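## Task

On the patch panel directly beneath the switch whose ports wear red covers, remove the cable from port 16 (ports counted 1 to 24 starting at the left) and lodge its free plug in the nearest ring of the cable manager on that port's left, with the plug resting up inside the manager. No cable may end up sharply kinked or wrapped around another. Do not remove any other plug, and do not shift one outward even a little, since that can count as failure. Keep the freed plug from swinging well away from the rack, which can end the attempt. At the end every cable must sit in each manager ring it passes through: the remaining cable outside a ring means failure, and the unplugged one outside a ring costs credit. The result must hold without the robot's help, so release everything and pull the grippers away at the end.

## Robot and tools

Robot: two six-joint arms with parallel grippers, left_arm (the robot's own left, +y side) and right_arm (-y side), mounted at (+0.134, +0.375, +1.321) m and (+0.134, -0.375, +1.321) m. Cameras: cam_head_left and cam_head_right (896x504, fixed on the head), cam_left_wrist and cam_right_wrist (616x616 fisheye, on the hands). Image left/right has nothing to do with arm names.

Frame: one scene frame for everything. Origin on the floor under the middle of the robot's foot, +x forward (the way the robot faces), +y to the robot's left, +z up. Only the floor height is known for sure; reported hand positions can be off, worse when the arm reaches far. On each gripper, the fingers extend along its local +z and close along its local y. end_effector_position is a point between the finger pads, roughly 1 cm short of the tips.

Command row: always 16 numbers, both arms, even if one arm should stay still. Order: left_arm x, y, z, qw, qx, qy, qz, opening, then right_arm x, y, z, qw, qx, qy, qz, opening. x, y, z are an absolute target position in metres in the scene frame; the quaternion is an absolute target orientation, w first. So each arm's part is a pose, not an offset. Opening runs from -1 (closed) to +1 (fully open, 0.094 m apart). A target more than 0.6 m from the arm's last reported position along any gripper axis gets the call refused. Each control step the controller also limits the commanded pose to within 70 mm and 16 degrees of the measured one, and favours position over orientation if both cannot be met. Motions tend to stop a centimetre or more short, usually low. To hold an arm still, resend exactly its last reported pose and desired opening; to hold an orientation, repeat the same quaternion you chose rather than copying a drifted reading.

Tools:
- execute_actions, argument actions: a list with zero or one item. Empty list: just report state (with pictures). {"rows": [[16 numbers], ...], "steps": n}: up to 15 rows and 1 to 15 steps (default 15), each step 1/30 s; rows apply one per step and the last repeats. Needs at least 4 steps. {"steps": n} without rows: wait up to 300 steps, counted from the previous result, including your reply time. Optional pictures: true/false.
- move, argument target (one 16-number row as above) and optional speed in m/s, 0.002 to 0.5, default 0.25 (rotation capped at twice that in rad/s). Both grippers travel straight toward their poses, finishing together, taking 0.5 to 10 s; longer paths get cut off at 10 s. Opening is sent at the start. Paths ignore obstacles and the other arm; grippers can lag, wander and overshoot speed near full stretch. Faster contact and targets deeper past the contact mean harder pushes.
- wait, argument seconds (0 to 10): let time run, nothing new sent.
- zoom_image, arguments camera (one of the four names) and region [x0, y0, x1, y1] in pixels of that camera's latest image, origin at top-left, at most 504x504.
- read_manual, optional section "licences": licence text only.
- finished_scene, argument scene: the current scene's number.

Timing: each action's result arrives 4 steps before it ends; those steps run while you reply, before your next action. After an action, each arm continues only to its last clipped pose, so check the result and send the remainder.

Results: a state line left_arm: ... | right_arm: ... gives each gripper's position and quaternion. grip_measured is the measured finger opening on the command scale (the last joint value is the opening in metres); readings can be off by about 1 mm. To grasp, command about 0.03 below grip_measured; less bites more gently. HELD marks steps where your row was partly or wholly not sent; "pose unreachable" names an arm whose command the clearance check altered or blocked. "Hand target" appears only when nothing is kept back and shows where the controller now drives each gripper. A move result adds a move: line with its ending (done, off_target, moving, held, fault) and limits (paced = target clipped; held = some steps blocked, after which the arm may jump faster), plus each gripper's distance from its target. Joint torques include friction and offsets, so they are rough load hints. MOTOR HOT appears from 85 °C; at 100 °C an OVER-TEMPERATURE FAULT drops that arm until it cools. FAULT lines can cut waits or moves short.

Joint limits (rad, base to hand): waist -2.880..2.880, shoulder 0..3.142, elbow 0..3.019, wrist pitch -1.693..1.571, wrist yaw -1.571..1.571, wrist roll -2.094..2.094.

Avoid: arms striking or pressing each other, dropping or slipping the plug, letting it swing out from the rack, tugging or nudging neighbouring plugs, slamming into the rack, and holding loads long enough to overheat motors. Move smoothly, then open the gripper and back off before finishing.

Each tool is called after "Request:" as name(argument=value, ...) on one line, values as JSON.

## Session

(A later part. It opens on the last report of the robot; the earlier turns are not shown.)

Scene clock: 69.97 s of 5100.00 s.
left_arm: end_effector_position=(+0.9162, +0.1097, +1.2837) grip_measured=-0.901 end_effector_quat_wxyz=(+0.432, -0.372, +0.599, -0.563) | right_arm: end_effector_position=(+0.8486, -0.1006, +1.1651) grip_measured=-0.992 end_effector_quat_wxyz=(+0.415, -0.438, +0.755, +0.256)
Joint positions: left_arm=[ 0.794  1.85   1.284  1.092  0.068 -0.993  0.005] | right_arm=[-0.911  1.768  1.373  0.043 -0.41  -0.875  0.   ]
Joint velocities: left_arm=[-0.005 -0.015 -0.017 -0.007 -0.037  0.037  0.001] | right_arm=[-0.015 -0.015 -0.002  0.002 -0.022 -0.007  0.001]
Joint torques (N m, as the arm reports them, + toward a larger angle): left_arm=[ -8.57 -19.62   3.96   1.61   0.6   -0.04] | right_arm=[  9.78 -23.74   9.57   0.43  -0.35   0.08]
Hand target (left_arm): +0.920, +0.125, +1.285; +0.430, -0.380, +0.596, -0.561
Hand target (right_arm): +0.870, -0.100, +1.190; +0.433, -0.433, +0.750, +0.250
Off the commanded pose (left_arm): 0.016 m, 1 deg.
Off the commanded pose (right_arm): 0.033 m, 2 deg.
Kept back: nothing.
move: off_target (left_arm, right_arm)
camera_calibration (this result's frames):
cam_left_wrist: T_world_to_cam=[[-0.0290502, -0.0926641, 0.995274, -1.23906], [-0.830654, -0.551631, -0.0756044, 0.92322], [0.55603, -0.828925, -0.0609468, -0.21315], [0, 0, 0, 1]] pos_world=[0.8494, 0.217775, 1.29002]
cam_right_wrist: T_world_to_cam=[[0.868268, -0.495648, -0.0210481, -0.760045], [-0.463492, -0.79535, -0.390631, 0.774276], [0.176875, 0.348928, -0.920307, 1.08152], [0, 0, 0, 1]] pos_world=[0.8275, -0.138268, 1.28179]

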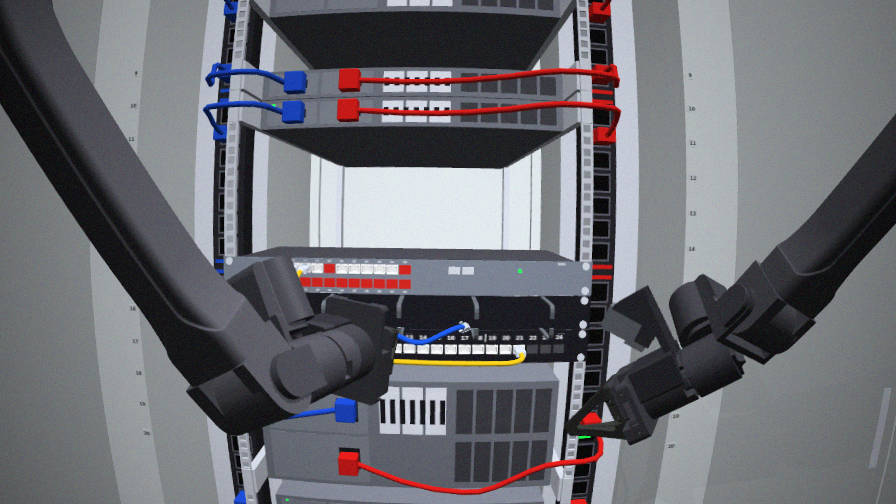

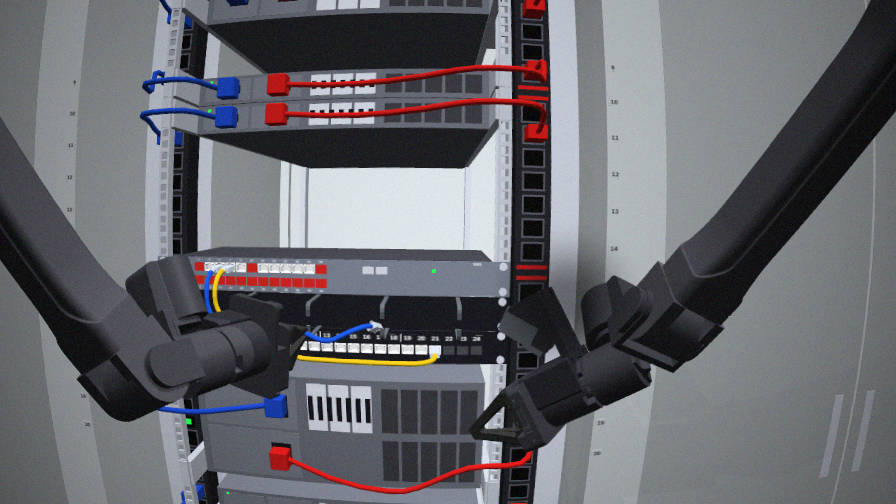

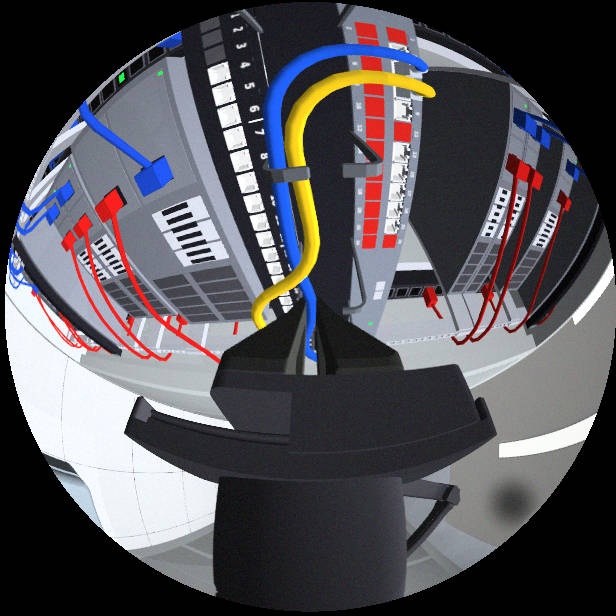

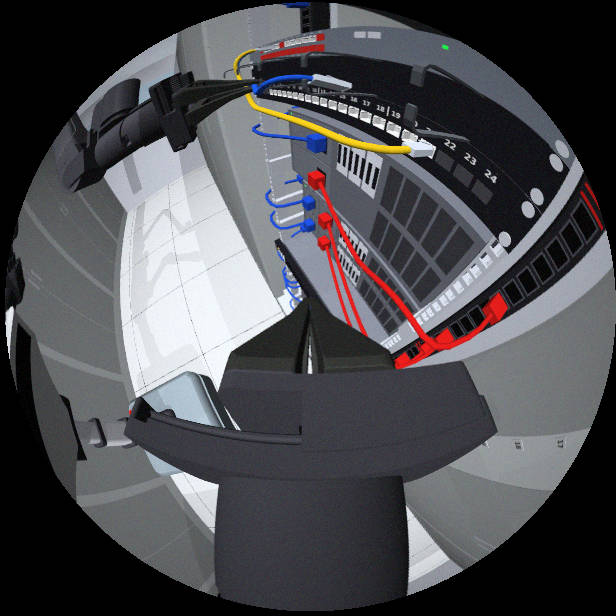

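Request:
execute_actions(actions=[{"rows":[[0.92,0.127,1.288,0.43,-0.38,0.596,-0.561,-0.92,0.87,-0.10,1.19,0.433,-0.433,0.75,0.25,-1],[0.92,0.129,1.291,0.43,-0.38,0.596,-0.561,-0.92,0.87,-0.10,1.19,0.433,-0.433,0.75,0.25,-1],[0.92,0.131,1.294,0.43,-0.38,0.596,-0.561,-0.92,0.87,-0.10,1.19,0.433,-0.433,0.75,0.25,-1],[0.92,0.133,1.297,0.43,-0.38,0.596,-0.561,-0.92,0.87,-0.10,1.19,0.433,-0.433,0.75,0.25,-1]]}])

Request:
execute_actions(actions=[{"steps":12}], pictures=true)

Request:
zoom_image(camera="cam_right_wrist", region=[200, 40, 360, 140])

Request:
zoom_image(camera="cam_head_right", region=[260, 280, 420, 370])

Scene clock: 70.53 s of 5100.00 s.
left_arm: end_effector_position=(+0.9172, +0.1172, +1.2998) grip_measured=-0.901 end_effector_quat_wxyz=(+0.431, -0.372, +0.596, -0.566) | right_arm: end_effector_position=(+0.8486, -0.1006, +1.1651) grip_measured=-0.992 end_effector_quat_wxyz=(+0.415, -0.438, +0.755, +0.256)
Joint positions: left_arm=[ 0.794  1.809  1.265  1.076  0.073 -0.999  0.005] | right_arm=[-0.911  1.768  1.373  0.043 -0.41  -0.875  0.   ]
Joint velocities: left_arm=[-0.015 -0.044 -0.017  0.002  0.051 -0.081 -0.001] | right_arm=[-0.015 -0.015 -0.007  0.007  0.007  0.007  0.001]
Joint torques (N m, as the arm reports them, + toward a larger angle): left_arm=[ -8.25 -18.74   4.01   1.59   0.51  -0.04] | right_arm=[ 10.45 -23.84   9.48   0.4   -0.34   0.07]
Steps of this call (steps 1 to 6: nothing new was sent; steps 7 to 17: the first 11 steps of this action). Readings (end_effector_position):
7: left_arm (+0.9161, +0.1097, +1.2836) | right_arm (+0.8486, -0.1006, +1.1651)
8: left_arm (+0.9157, +0.1097, +1.2837) | right_arm (+0.8486, -0.1006, +1.1651)
10: left_arm (+0.9145, +0.1106, +1.2853) | right_arm (+0.8486, -0.1006, +1.1651)
14: left_arm (+0.9154, +0.1149, +1.2944) | right_arm (+0.8486, -0.1006, +1.1651)
17: the state above

Scene clock: 70.93 s of 5100.00 s.
left_arm: end_effector_position=(+0.9174, +0.1174, +1.3003) grip_measured=-0.901 end_effector_quat_wxyz=(+0.431, -0.372, +0.596, -0.566) | right_arm: end_effector_position=(+0.8486, -0.1006, +1.1651) grip_measured=-0.992 end_effector_quat_wxyz=(+0.415, -0.438, +0.755, +0.256)
Joint positions: left_arm=[ 0.794  1.808  1.265  1.075  0.073 -1.001  0.005] | right_arm=[-0.911  1.768  1.373  0.043 -0.41  -0.875  0.   ]
Joint velocities: left_arm=[-0.015  0.005 -0.002 -0.007 -0.081 -0.051  0.001] | right_arm=[ 0.015  0.005  0.007 -0.012  0.007 -0.095 -0.001]
Joint torques (N m, as the arm reports them, + toward a larger angle): left_arm=[ -7.94 -18.69   3.9    1.63   0.51  -0.02] | right_arm=[  9.97 -23.65   9.65   0.47  -0.32   0.07]
Hand target (left_arm): +0.920, +0.133, +1.297; +0.430, -0.380, +0.596, -0.561
Hand target (right_arm): +0.870, -0.100, +1.190; +0.433, -0.433, +0.750, +0.250
Off the commanded pose (left_arm): 0.016 m, 1 deg.
Off the commanded pose (right_arm): 0.033 m, 2 deg.
Kept back: nothing.
Steps of this call (steps 1 to 4: the last 4 steps of your previous action; steps 5 to 12: nothing new was sent). Readings (end_effector_position):
1: left_arm (+0.9175, +0.1175, +1.3006) | right_arm (+0.8486, -0.1006, +1.1651)
2: left_arm (+0.9175, +0.1175, +1.3006) | right_arm (+0.8486, -0.1006, +1.1651)
4: left_arm (+0.9174, +0.1175, +1.3004) | right_arm (+0.8486, -0.1006, +1.1651)
8: left_arm (+0.9174, +0.1174, +1.3003) | right_arm (+0.8486, -0.1006, +1.1651)
12: the state above
camera_calibration (this result's frames):
cam_left_wrist: T_world_to_cam=[[-0.0328431, -0.0839093, 0.995932, -1.25325], [-0.831399, -0.550751, -0.0738191, 0.927998], [0.554704, -0.830441, -0.0516738, -0.217107], [0, 0, 0, 1]] pos_world=[0.850806, 0.225641, 1.30544]
cam_right_wrist: T_world_to_cam=[[0.868268, -0.495648, -0.0210481, -0.760045], [-0.463492, -0.79535, -0.390631, 0.774276], [0.176875, 0.348928, -0.920307, 1.08152], [0, 0, 0, 1]] pos_world=[0.8275, -0.138268, 1.28179]

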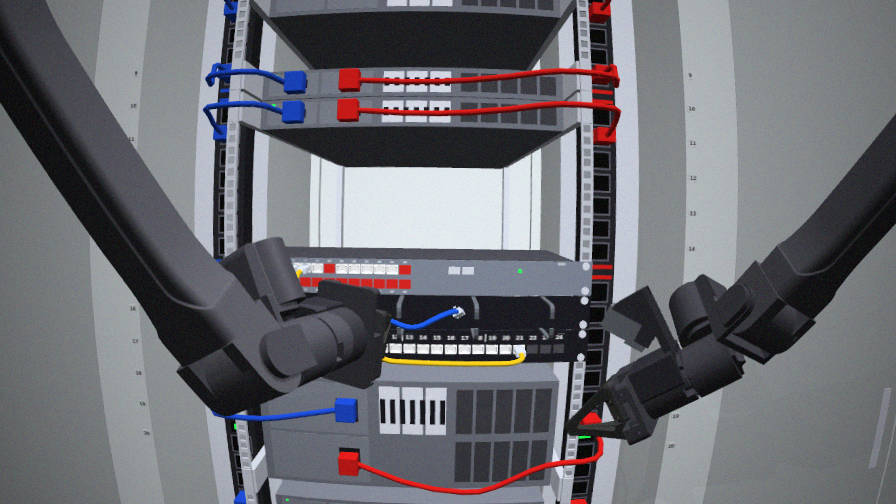

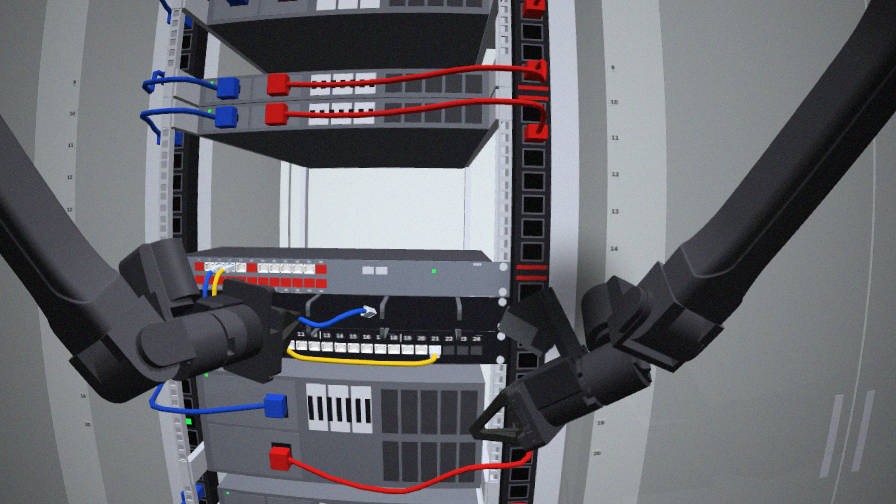

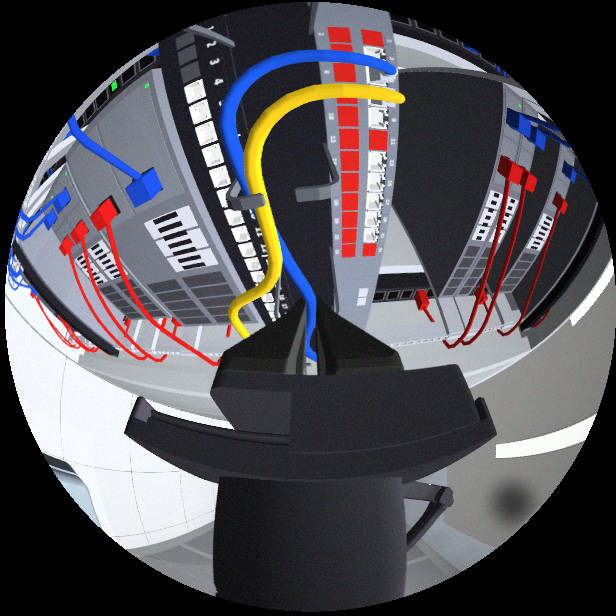

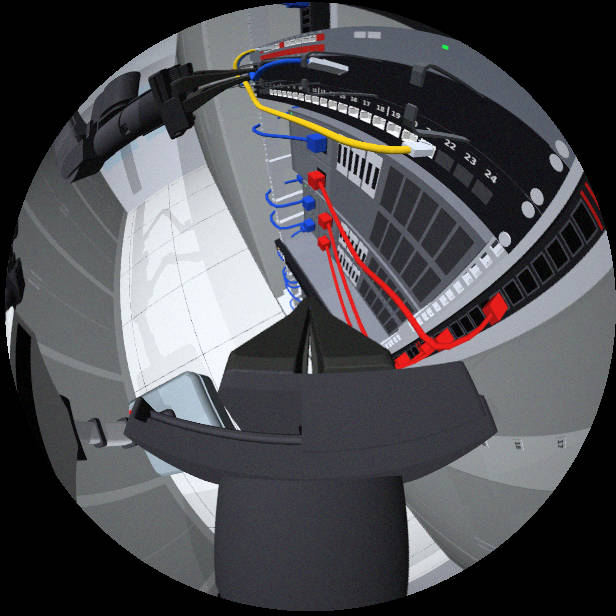

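Region (200, 40, 360, 140) of cam_right_wrist's 616x616 image, scaled by 3.150, with more detail than that image has; it fills the top 315 rows of this view, and the rest is white.

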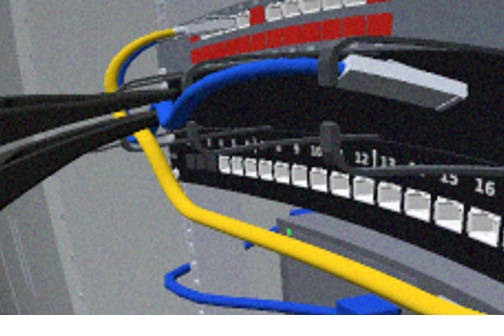

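Region (260, 280, 420, 370) of cam_head_right's 896x504 image, scaled by 3.150, with more detail than that image has; it fills the top 284 rows of this view, and the rest is white.

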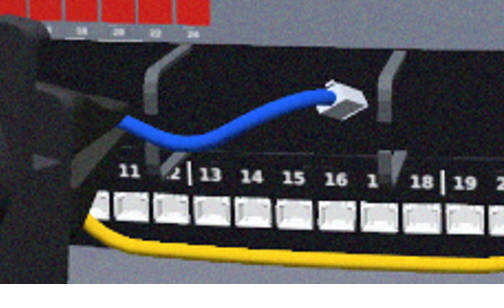

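Request:
execute_actions(actions=[{"rows":[[0.924,0.133,1.297,0.43,-0.38,0.596,-0.561,-0.92,0.87,-0.10,1.19,0.433,-0.433,0.75,0.25,-1],[0.928,0.133,1.297,0.43,-0.38,0.596,-0.561,-0.92,0.87,-0.10,1.19,0.433,-0.433,0.75,0.25,-1],[0.932,0.133,1.297,0.43,-0.38,0.596,-0.561,-0.92,0.87,-0.10,1.19,0.433,-0.433,0.75,0.25,-1],[0.936,0.133,1.297,0.43,-0.38,0.596,-0.561,-0.92,0.87,-0.10,1.19,0.433,-0.433,0.75,0.25,-1],[0.94,0.133,1.297,0.43,-0.38,0.596,-0.561,-0.92,0.87,-0.10,1.19,0.433,-0.433,0.75,0.25,-1]]}])

Request:
execute_actions(actions=[{"steps":10}])

Scene clock: 71.50 s of 5100.00 s.
left_arm: end_effector_position=(+0.9209, +0.1172, +1.2935) grip_measured=-0.901 end_effector_quat_wxyz=(+0.420, -0.373, +0.607, -0.563) | right_arm: end_effector_position=(+0.8486, -0.1006, +1.1651) grip_measured=-0.992 end_effector_quat_wxyz=(+0.415, -0.438, +0.755, +0.256)
Joint positions: left_arm=[ 0.802  1.808  1.276  1.033  0.082 -1.003  0.005] | right_arm=[-0.911  1.768  1.373  0.043 -0.41  -0.875  0.   ]
Joint velocities: left_arm=[-0.015 -0.005  0.002 -0.012  0.022 -0.022 -0.001] | right_arm=[-0.015 -0.015 -0.002  0.022 -0.051  0.007 -0.001]
Joint torques (N m, as the arm reports them, + toward a larger angle): left_arm=[ -7.86 -18.22   7.69   1.67   0.45  -0.02] | right_arm=[ 10.32 -23.78   9.5    0.65  -0.32   0.08]
Steps of this call (steps 1 to 6: nothing new was sent; steps 7 to 17: the first 11 steps of this action). Readings (end_effector_position):
7: left_arm (+0.9173, +0.1172, +1.3000) | right_arm (+0.8486, -0.1006, +1.1651)
8: left_arm (+0.9172, +0.1168, +1.2990) | right_arm (+0.8486, -0.1006, +1.1651)
10: left_arm (+0.9167, +0.1158, +1.2962) | right_arm (+0.8486, -0.1006, +1.1651)
14: left_arm (+0.9196, +0.1166, +1.2932) | right_arm (+0.8486, -0.1006, +1.1651)
17: the state above

Scene clock: 71.83 s of 5100.00 s.
left_arm: end_effector_position=(+0.9209, +0.1172, +1.2935) grip_measured=-0.901 end_effector_quat_wxyz=(+0.420, -0.373, +0.607, -0.563) | right_arm: end_effector_position=(+0.8486, -0.1006, +1.1651) grip_measured=-0.992 end_effector_quat_wxyz=(+0.415, -0.438, +0.755, +0.256)
Joint positions: left_arm=[ 0.802  1.808  1.276  1.033  0.082 -1.004  0.005] | right_arm=[-0.911  1.768  1.373  0.043 -0.41  -0.875  0.   ]
Joint velocities: left_arm=[-0.005 -0.005 -0.002 -0.012  0.051 -0.051  0.   ] | right_arm=[-0.015 -0.005 -0.012  0.007 -0.007 -0.051 -0.   ]
Joint torques (N m, as the arm reports them, + toward a larger angle): left_arm=[ -8.13 -18.14   7.71   1.59   0.45  -0.02] | right_arm=[  9.78 -23.95   9.56   0.53  -0.33   0.06]
Hand target (left_arm): +0.939, +0.134, +1.298; +0.430, -0.380, +0.596, -0.561
Hand target (right_arm): +0.870, -0.100, +1.190; +0.433, -0.433, +0.750, +0.250
Off the commanded pose (left_arm): 0.025 m, 2 deg.
Off the commanded pose (right_arm): 0.033 m, 2 deg.
Kept back: nothing.
Steps of this call (steps 1 to 4: the last 4 steps of your previous action; steps 5 to 10: nothing new was sent). Readings (end_effector_position):
1: left_arm (+0.9209, +0.1172, +1.2935) | right_arm (+0.8486, -0.1006, +1.1651)
2: left_arm (+0.9209, +0.1172, +1.2935) | right_arm (+0.8486, -0.1006, +1.1651)
4: left_arm (+0.9209, +0.1172, +1.2935) | right_arm (+0.8486, -0.1006, +1.1651)
8: left_arm (+0.9209, +0.1172, +1.2935) | right_arm (+0.8486, -0.1006, +1.1651)
10: the state above

Request:
execute_actions(actions=[{"rows":[[0.944,0.133,1.297,0.43,-0.38,0.596,-0.561,-0.92,0.87,-0.10,1.19,0.433,-0.433,0.75,0.25,-1],[0.948,0.133,1.297,0.43,-0.38,0.596,-0.561,-0.92,0.87,-0.10,1.19,0.433,-0.433,0.75,0.25,-1],[0.952,0.133,1.297,0.43,-0.38,0.596,-0.561,-0.92,0.87,-0.10,1.19,0.433,-0.433,0.75,0.25,-1]],"steps":15}], pictures=true)

Request:
zoom_image(camera="cam_right_wrist", region=[200,40,360,140])

Request:
zoom_image(camera="cam_head_right", region=[260,280,420,370])

Scene clock: 72.93 s of 5100.00 s.
left_arm: end_effector_position=(+0.9241, +0.1168, +1.2931) grip_measured=-0.901 end_effector_quat_wxyz=(+0.415, -0.372, +0.609, -0.564) | right_arm: end_effector_position=(+0.8486, -0.1006, +1.1651) grip_measured=-0.992 end_effector_quat_wxyz=(+0.415, -0.438, +0.755, +0.256)
Joint positions: left_arm=[ 0.805  1.808  1.286  1.015  0.09  -1.008  0.005] | right_arm=[-0.911  1.768  1.373  0.043 -0.41  -0.875  0.   ]
Joint velocities: left_arm=[-0.005 -0.005  0.012  0.002  0.051  0.037 -0.001] | right_arm=[-0.005 -0.005  0.002 -0.022  0.007  0.022  0.   ]
Joint torques (N m, as the arm reports them, + toward a larger angle): left_arm=[ -7.83 -17.81   9.55   1.39   0.34  -0.02] | right_arm=[ 10.   -23.44   9.52   0.48  -0.35   0.05]
Steps of this call (steps 1 to 22: nothing new was sent; steps 23 to 33: the first 11 steps of this action). Readings (end_effector_position):
23: left_arm (+0.9208, +0.1171, +1.2933) | right_arm (+0.8486, -0.1006, +1.1651)
24: left_arm (+0.9213, +0.1171, +1.2932) | right_arm (+0.8486, -0.1006, +1.1651)
26: left_arm (+0.9231, +0.1170, +1.2931) | right_arm (+0.8486, -0.1006, +1.1651)
30: left_arm (+0.9241, +0.1168, +1.2931) | right_arm (+0.8486, -0.1006, +1.1651)
33: the state above
camera_calibration (this result's frames):
cam_left_wrist: T_world_to_cam=[[-0.00457904, -0.0896069, 0.995967, -1.2714], [-0.846867, -0.529304, -0.0515149, 0.915649], [0.531785, -0.843687, -0.0734615, -0.170738], [0, 0, 0, 1]] pos_world=[0.860407, 0.226681, 1.3009]
cam_right_wrist: T_world_to_cam=[[0.868268, -0.495648, -0.0210481, -0.760045], [-0.463492, -0.79535, -0.390631, 0.774276], [0.176875, 0.348928, -0.920307, 1.08152], [0, 0, 0, 1]] pos_world=[0.8275, -0.138268, 1.28179]

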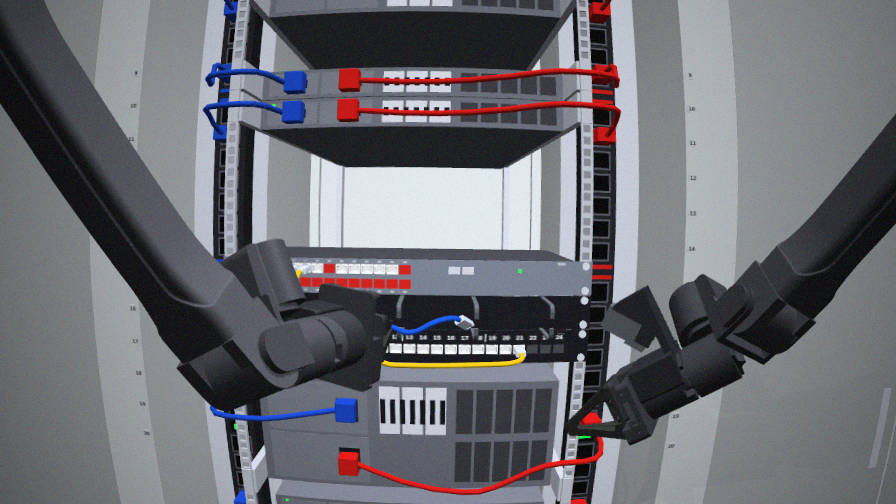

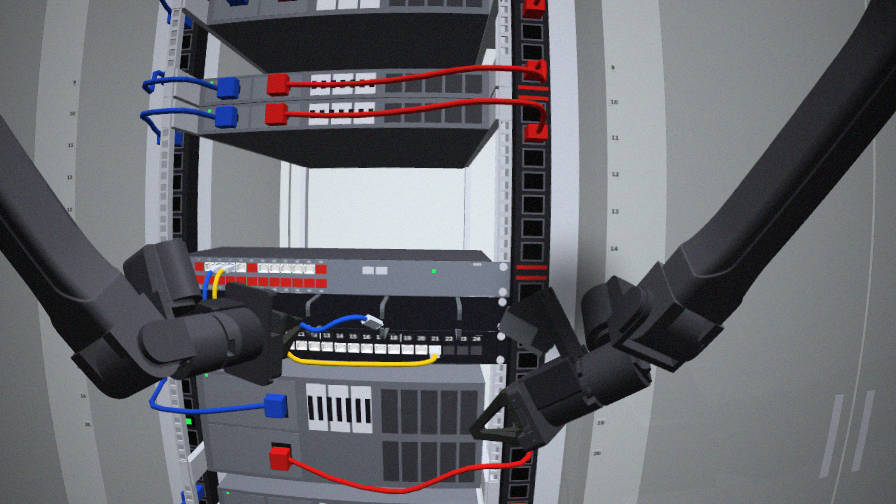

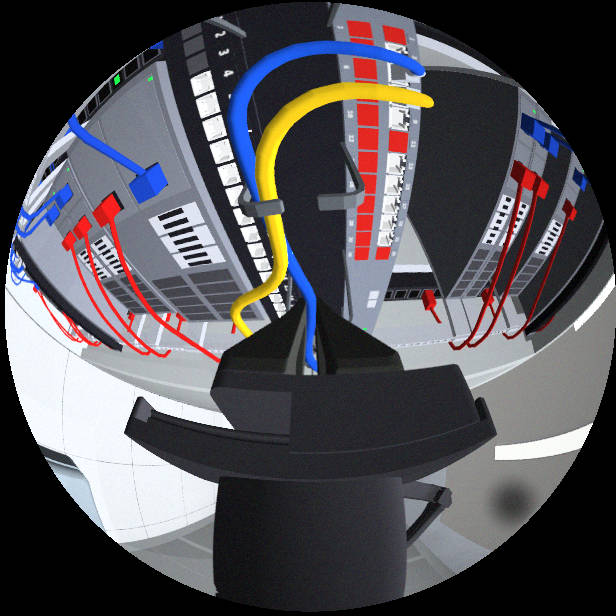

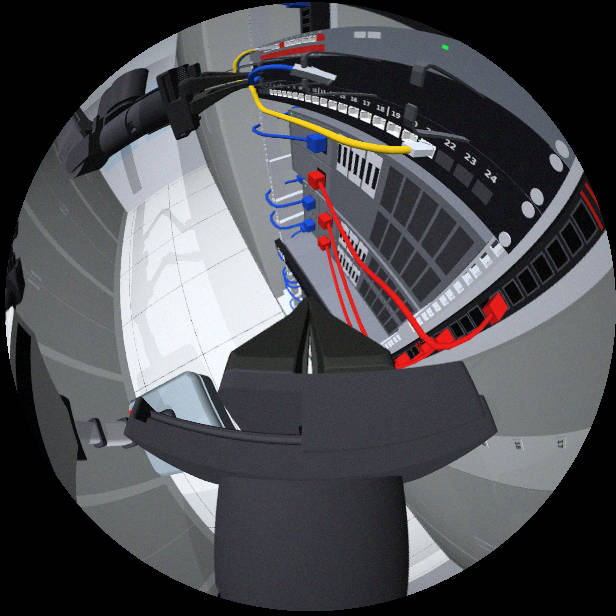

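Region (200, 40, 360, 140) of cam_right_wrist's 616x616 image, scaled by 3.150, with more detail than that image has; it fills the top 315 rows of this view, and the rest is white.

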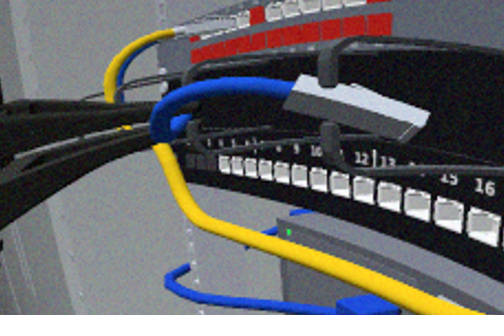

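Region (260, 280, 420, 370) of cam_head_right's 896x504 image, scaled by 3.150, with more detail than that image has; it fills the top 284 rows of this view, and the rest is white.

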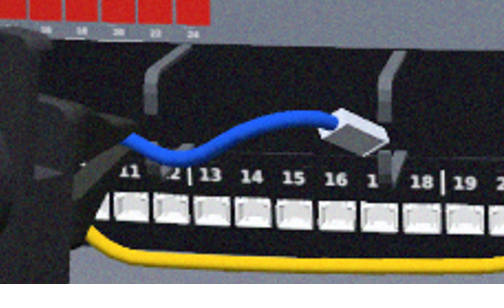

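Request:
execute_actions(actions=[{"rows":[[0.952,0.133,1.301,0.43,-0.38,0.596,-0.561,-0.92,0.87,-0.10,1.19,0.433,-0.433,0.75,0.25,-1],[0.952,0.133,1.305,0.43,-0.38,0.596,-0.561,-0.92,0.87,-0.10,1.19,0.433,-0.433,0.75,0.25,-1],[0.952,0.133,1.309,0.43,-0.38,0.596,-0.561,-0.92,0.87,-0.10,1.19,0.433,-0.433,0.75,0.25,-1],[0.952,0.133,1.313,0.43,-0.38,0.596,-0.561,-0.92,0.87,-0.10,1.19,0.433,-0.433,0.75,0.25,-1]],"steps":15}])

Scene clock: 73.53 s of 5100.00 s.
left_arm: end_effector_position=(+0.9248, +0.1171, +1.2928) grip_measured=-0.901 end_effector_quat_wxyz=(+0.411, -0.374, +0.614, -0.561) | right_arm: end_effector_position=(+0.8486, -0.1006, +1.1651) grip_measured=-0.992 end_effector_quat_wxyz=(+0.415, -0.438, +0.755, +0.256)
Joint positions: left_arm=[ 0.805  1.801  1.286  0.993  0.087 -1.008  0.005] | right_arm=[-0.911  1.768  1.373  0.043 -0.41  -0.875  0.   ]
Joint velocities: left_arm=[-0.005  0.005 -0.002  0.007  0.007  0.022 -0.001] | right_arm=[-0.005 -0.015 -0.002  0.002 -0.007 -0.007  0.001]
Joint torques (N m, as the arm reports them, + toward a larger angle): left_arm=[ -8.89 -19.34   8.81   1.36   0.02   0.04] | right_arm=[  9.54 -23.9    9.56   0.52  -0.34   0.08]
Off your previous action's commanded pose (left_arm): 0.033 m, 2 deg at its last step (step 4 of this call).
Off your previous action's commanded pose (right_arm): 0.033 m, 2 deg at its last step (step 4 of this call).
Steps of this call (steps 1 to 4: the last 4 steps of your previous action; steps 5 to 7: nothing new was sent; steps 8 to 18: the first 11 steps of this action). Readings (end_effector_position):
8: left_arm (+0.9240, +0.1167, +1.2929) | right_arm (+0.8486, -0.1006, +1.1651)
9: left_arm (+0.9240, +0.1166, +1.2925) | right_arm (+0.8486, -0.1006, +1.1651)
11: left_arm (+0.9244, +0.1171, +1.2927) | right_arm (+0.8486, -0.1006, +1.1651)
15: left_arm (+0.9249, +0.1172, +1.2929) | right_arm (+0.8486, -0.1006, +1.1651)
18: the state above

Request:
execute_actions(actions=[{"rows":[[0.952,0.133,1.317,0.43,-0.38,0.596,-0.561,-0.92,0.87,-0.10,1.19,0.433,-0.433,0.75,0.25,-1],[0.952,0.133,1.321,0.43,-0.38,0.596,-0.561,-0.92,0.87,-0.10,1.19,0.433,-0.433,0.75,0.25,-1],[0.952,0.133,1.325,0.43,-0.38,0.596,-0.561,-0.92,0.87,-0.10,1.19,0.433,-0.433,0.75,0.25,-1]],"steps":15}], pictures=true)

Request:
zoom_image(camera="cam_right_wrist", region=[200,40,360,140])

Request:
zoom_image(camera="cam_head_right", region=[260,280,420,370])

Scene clock: 74.10 s of 5100.00 s.
left_arm: end_effector_position=(+0.9262, +0.1190, +1.2918) grip_measured=-0.901 end_effector_quat_wxyz=(+0.407, -0.380, +0.619, -0.554) | right_arm: end_effector_position=(+0.8486, -0.1006, +1.1651) grip_measured=-0.992 end_effector_quat_wxyz=(+0.415, -0.438, +0.755, +0.256)
Joint positions: left_arm=[ 0.805  1.792  1.286  0.967  0.073 -1.008  0.005] | right_arm=[-0.911  1.768  1.373  0.043 -0.41  -0.875  0.   ]
Joint velocities: left_arm=[-0.005  0.005  0.002  0.002 -0.066 -0.007  0.001] | right_arm=[-0.005 -0.005  0.002  0.002  0.081  0.022  0.   ]
Joint torques (N m, as the arm reports them, + toward a larger angle): left_arm=[ -9.52 -20.44   8.31   1.74   0.26   0.08] | right_arm=[  9.64 -23.62   9.5    0.44  -0.32   0.06]
Off your previous action's commanded pose (left_arm): 0.037 m, 3 deg at its last step (step 4 of this call).
Off your previous action's commanded pose (right_arm): 0.033 m, 2 deg at its last step (step 4 of this call).
Steps of this call (steps 1 to 4: the last 4 steps of your previous action; steps 5 to 6: nothing new was sent; steps 7 to 17: the first 11 steps of this action). Readings (end_effector_position):
7: left_arm (+0.9249, +0.1173, +1.2927) | right_arm (+0.8486, -0.1006, +1.1651)
8: left_arm (+0.9252, +0.1179, +1.2922) | right_arm (+0.8486, -0.1006, +1.1651)
10: left_arm (+0.9257, +0.1186, +1.2916) | right_arm (+0.8486, -0.1006, +1.1651)
14: left_arm (+0.9262, +0.1190, +1.2918) | right_arm (+0.8486, -0.1006, +1.1651)
17: the state above
camera_calibration (this result's frames):
cam_left_wrist: T_world_to_cam=[[0.0303198, -0.100587, 0.994466, -1.29898], [-0.847999, -0.529275, -0.02768, 0.888767], [0.52913, -0.842467, -0.101345, -0.131823], [0, 0, 0, 1]] pos_world=[0.862809, 0.228686, 1.30303]
cam_right_wrist: T_world_to_cam=[[0.868268, -0.495648, -0.0210481, -0.760045], [-0.463492, -0.79535, -0.390631, 0.774276], [0.176875, 0.348928, -0.920307, 1.08152], [0, 0, 0, 1]] pos_world=[0.8275, -0.138268, 1.28179]

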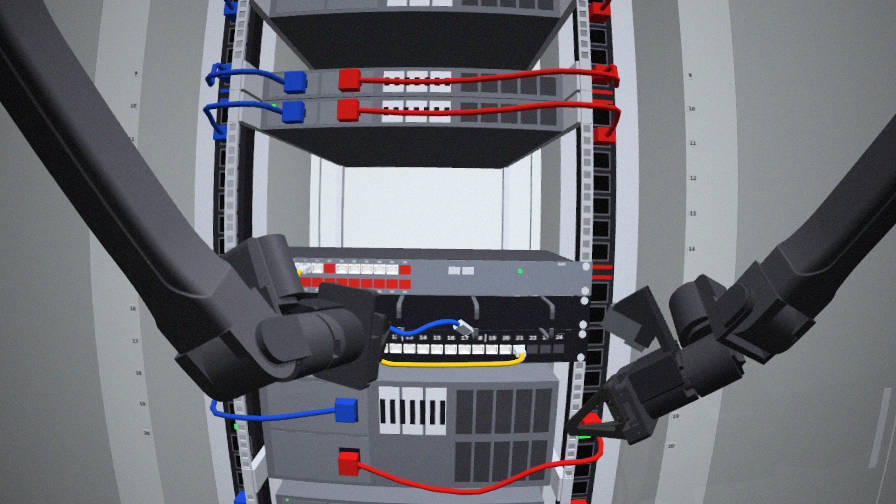

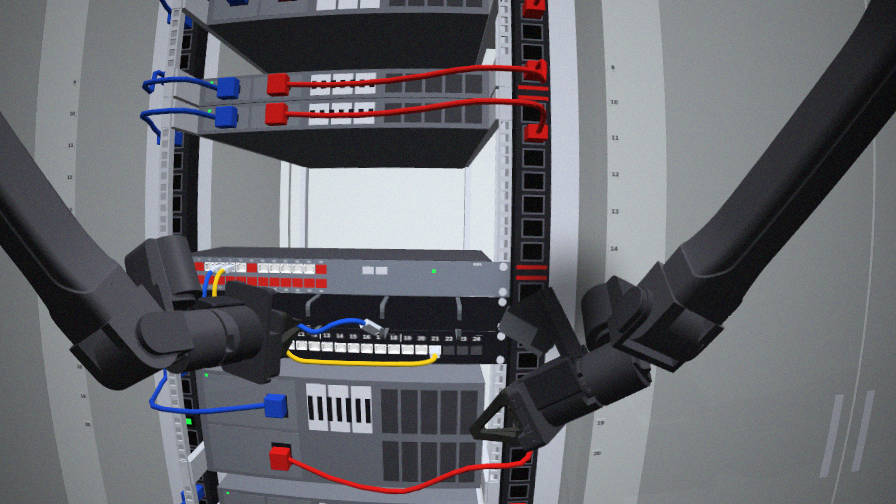

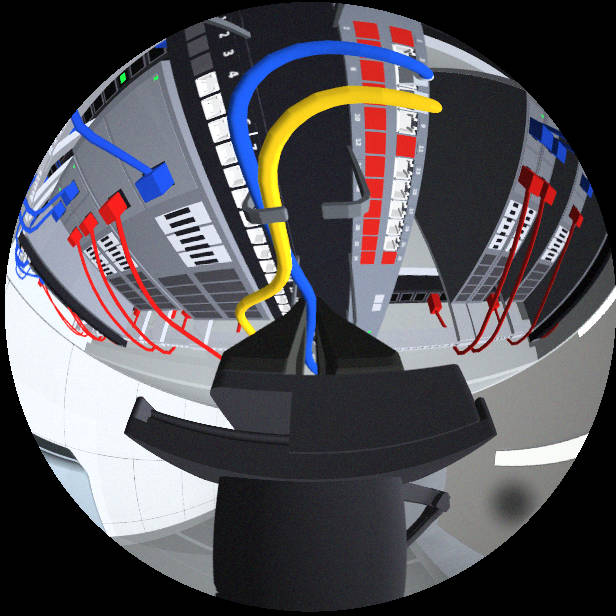

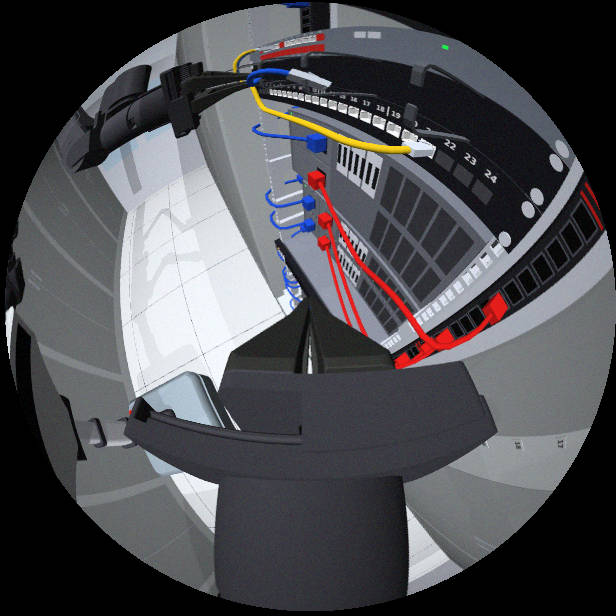

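Region (200, 40, 360, 140) of cam_right_wrist's 616x616 image, scaled by 3.150, with more detail than that image has; it fills the top 315 rows of this view, and the rest is white.

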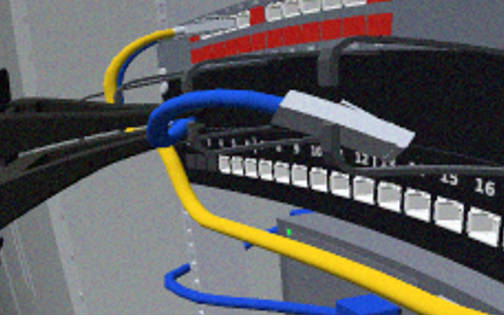

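Region (260, 280, 420, 370) of cam_head_right's 896x504 image, scaled by 3.150, with more detail than that image has; it fills the top 284 rows of this view, and the rest is white.

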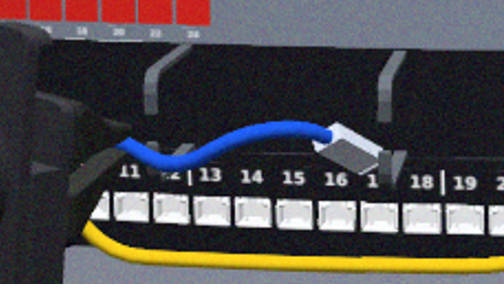

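Request:
execute_actions(actions=[{"rows":[[0.950,0.133,1.326,0.435,-0.375,0.592,-0.564,-0.92,0.87,-0.10,1.19,0.433,-0.433,0.75,0.25,-1],[0.950,0.133,1.327,0.44,-0.37,0.588,-0.568,-0.92,0.87,-0.10,1.19,0.433,-0.433,0.75,0.25,-1],[0.950,0.133,1.328,0.446,-0.365,0.585,-0.571,-0.92,0.87,-0.10,1.19,0.433,-0.433,0.75,0.25,-1]],"steps":15}])

Scene clock: 74.60 s of 5100.00 s.
left_arm: end_effector_position=(+0.9298, +0.1205, +1.3037) grip_measured=-0.901 end_effector_quat_wxyz=(+0.418, -0.371, +0.606, -0.566) | right_arm: end_effector_position=(+0.8486, -0.1006, +1.1651) grip_measured=-0.992 end_effector_quat_wxyz=(+0.415, -0.438, +0.755, +0.256)
Joint positions: left_arm=[ 0.805  1.792  1.294  1.002  0.093 -1.008  0.005] | right_arm=[-0.911  1.768  1.373  0.043 -0.41  -0.875  0.   ]
Joint velocities: left_arm=[ 0.015 -0.015 -0.007 -0.022 -0.051  0.022 -0.   ] | right_arm=[ 0.005 -0.005 -0.012  0.017 -0.037 -0.037 -0.   ]
Joint torques (N m, as the arm reports them, + toward a larger angle): left_arm=[ -9.37 -19.38   7.98   2.48   0.49   0.21] | right_arm=[  9.76 -23.78   9.55   0.38  -0.34   0.08]
Off your previous action's commanded pose (left_arm): 0.044 m, 4 deg at its last step (step 4 of this call).
Off your previous action's commanded pose (right_arm): 0.033 m, 2 deg at its last step (step 4 of this call).
Steps of this call (steps 1 to 4: the last 4 steps of your previous action; steps 5 to 15: the first 11 steps of this action). Readings (end_effector_position):
5: left_arm (+0.9261, +0.1189, +1.2918) | right_arm (+0.8486, -0.1006, +1.1651)
6: left_arm (+0.9261, +0.1186, +1.2927) | right_arm (+0.8486, -0.1006, +1.1651)
8: left_arm (+0.9264, +0.1190, +1.2960) | right_arm (+0.8486, -0.1006, +1.1651)
12: left_arm (+0.9297, +0.1205, +1.3036) | right_arm (+0.8486, -0.1006, +1.1651)
15: the state above

Request:
execute_actions(actions=[{"rows":[[0.954,0.133,1.328,0.446,-0.365,0.585,-0.571,-0.92,0.87,-0.10,1.19,0.433,-0.433,0.75,0.25,-1],[0.958,0.133,1.328,0.446,-0.365,0.585,-0.571,-0.92,0.87,-0.10,1.19,0.433,-0.433,0.75,0.25,-1]],"steps":15}], pictures=true)

Request:
zoom_image(camera="cam_right_wrist", region=[200,40,360,140])

Request:
zoom_image(camera="cam_head_right", region=[260,280,420,370])

Scene clock: 75.13 s of 5100.00 s.
left_arm: end_effector_position=(+0.9393, +0.1226, +1.3137) grip_measured=-0.901 end_effector_quat_wxyz=(+0.426, -0.368, +0.597, -0.571) | right_arm: end_effector_position=(+0.8486, -0.1006, +1.1651) grip_measured=-0.992 end_effector_quat_wxyz=(+0.415, -0.438, +0.755, +0.256)
Joint positions: left_arm=[ 0.805  1.792  1.319  1.002  0.096 -1.008  0.005] | right_arm=[-0.911  1.768  1.373  0.043 -0.41  -0.875  0.   ]
Joint velocities: left_arm=[ 0.015 -0.005  0.042  0.007  0.007 -0.037  0.   ] | right_arm=[-0.005 -0.005 -0.017  0.007  0.022 -0.081  0.001]
Joint torques (N m, as the arm reports them, + toward a larger angle): left_arm=[ -9.23 -19.06   8.18   1.9    0.46   0.18] | right_arm=[  9.69 -23.67   9.57   0.49  -0.34   0.08]
Off your previous action's commanded pose (left_arm): 0.034 m, 4 deg at its last step (step 4 of this call).
Off your previous action's commanded pose (right_arm): 0.033 m, 2 deg at its last step (step 4 of this call).
Steps of this call (steps 1 to 4: the last 4 steps of your previous action; step 5: nothing new was sent; steps 6 to 16: the first 11 steps of this action). Readings (end_effector_position):
6: left_arm (+0.9298, +0.1205, +1.3037) | right_arm (+0.8486, -0.1006, +1.1651)
7: left_arm (+0.9303, +0.1206, +1.3042) | right_arm (+0.8486, -0.1006, +1.1651)
9: left_arm (+0.9317, +0.1210, +1.3056) | right_arm (+0.8486, -0.1006, +1.1651)
13: left_arm (+0.9366, +0.1219, +1.3109) | right_arm (+0.8486, -0.1006, +1.1651)
16: the state above
camera_calibration (this result's frames):
cam_left_wrist: T_world_to_cam=[[-0.035954, -0.0801634, 0.996133, -1.2633], [-0.839049, -0.539047, -0.0736638, 0.955623], [0.542867, -0.838453, -0.0478802, -0.21713], [0, 0, 0, 1]] pos_world=[0.874266, 0.231802, 1.31841]
cam_right_wrist: T_world_to_cam=[[0.868268, -0.495648, -0.0210481, -0.760045], [-0.463492, -0.79535, -0.390631, 0.774276], [0.176875, 0.348928, -0.920307, 1.08152], [0, 0, 0, 1]] pos_world=[0.8275, -0.138268, 1.28179]

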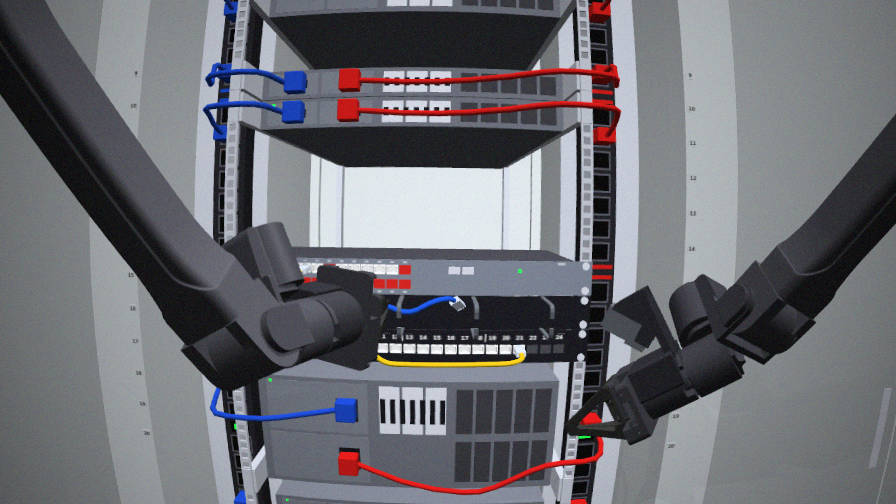

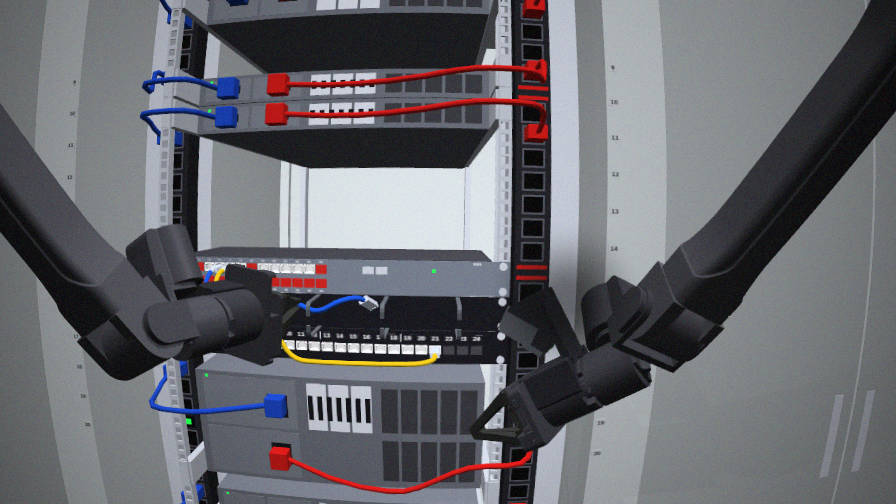

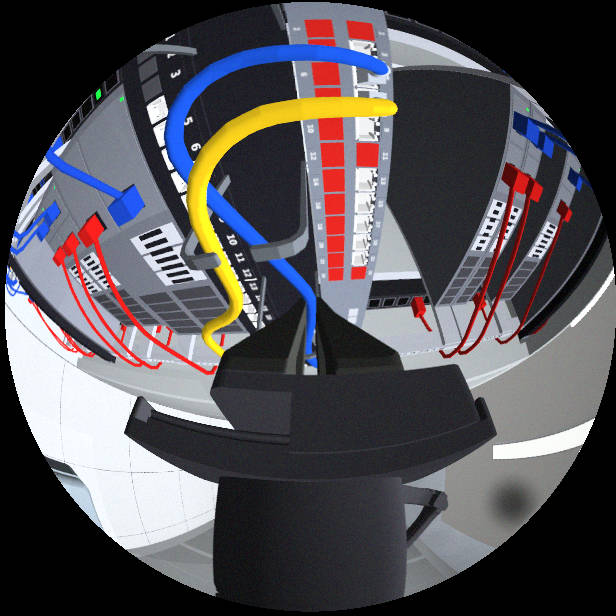

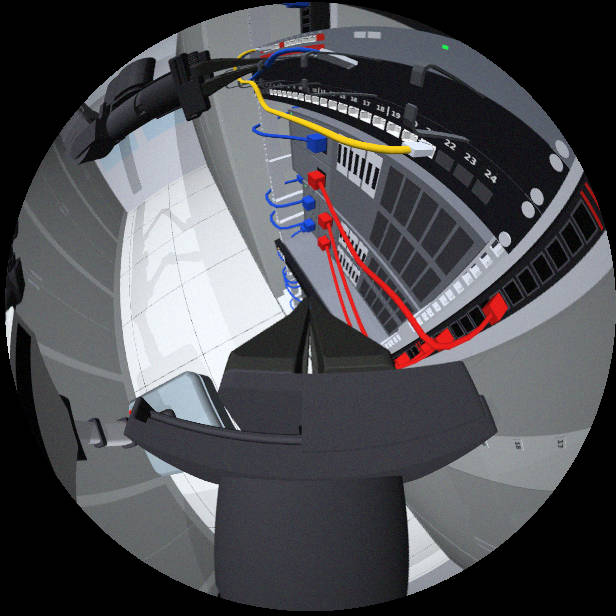

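Region (200, 40, 360, 140) of cam_right_wrist's 616x616 image, scaled by 3.150, with more detail than that image has; it fills the top 315 rows of this view, and the rest is white.

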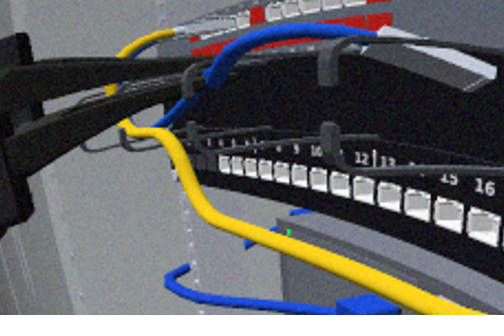

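Region (260, 280, 420, 370) of cam_head_right's 896x504 image, scaled by 3.150, with more detail than that image has; it fills the top 284 rows of this view, and the rest is white.

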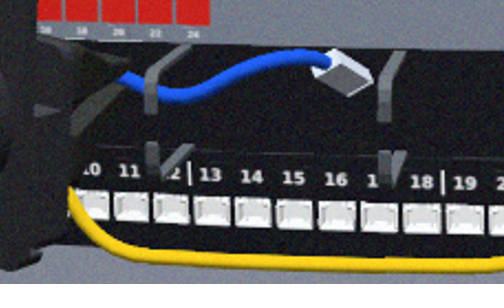

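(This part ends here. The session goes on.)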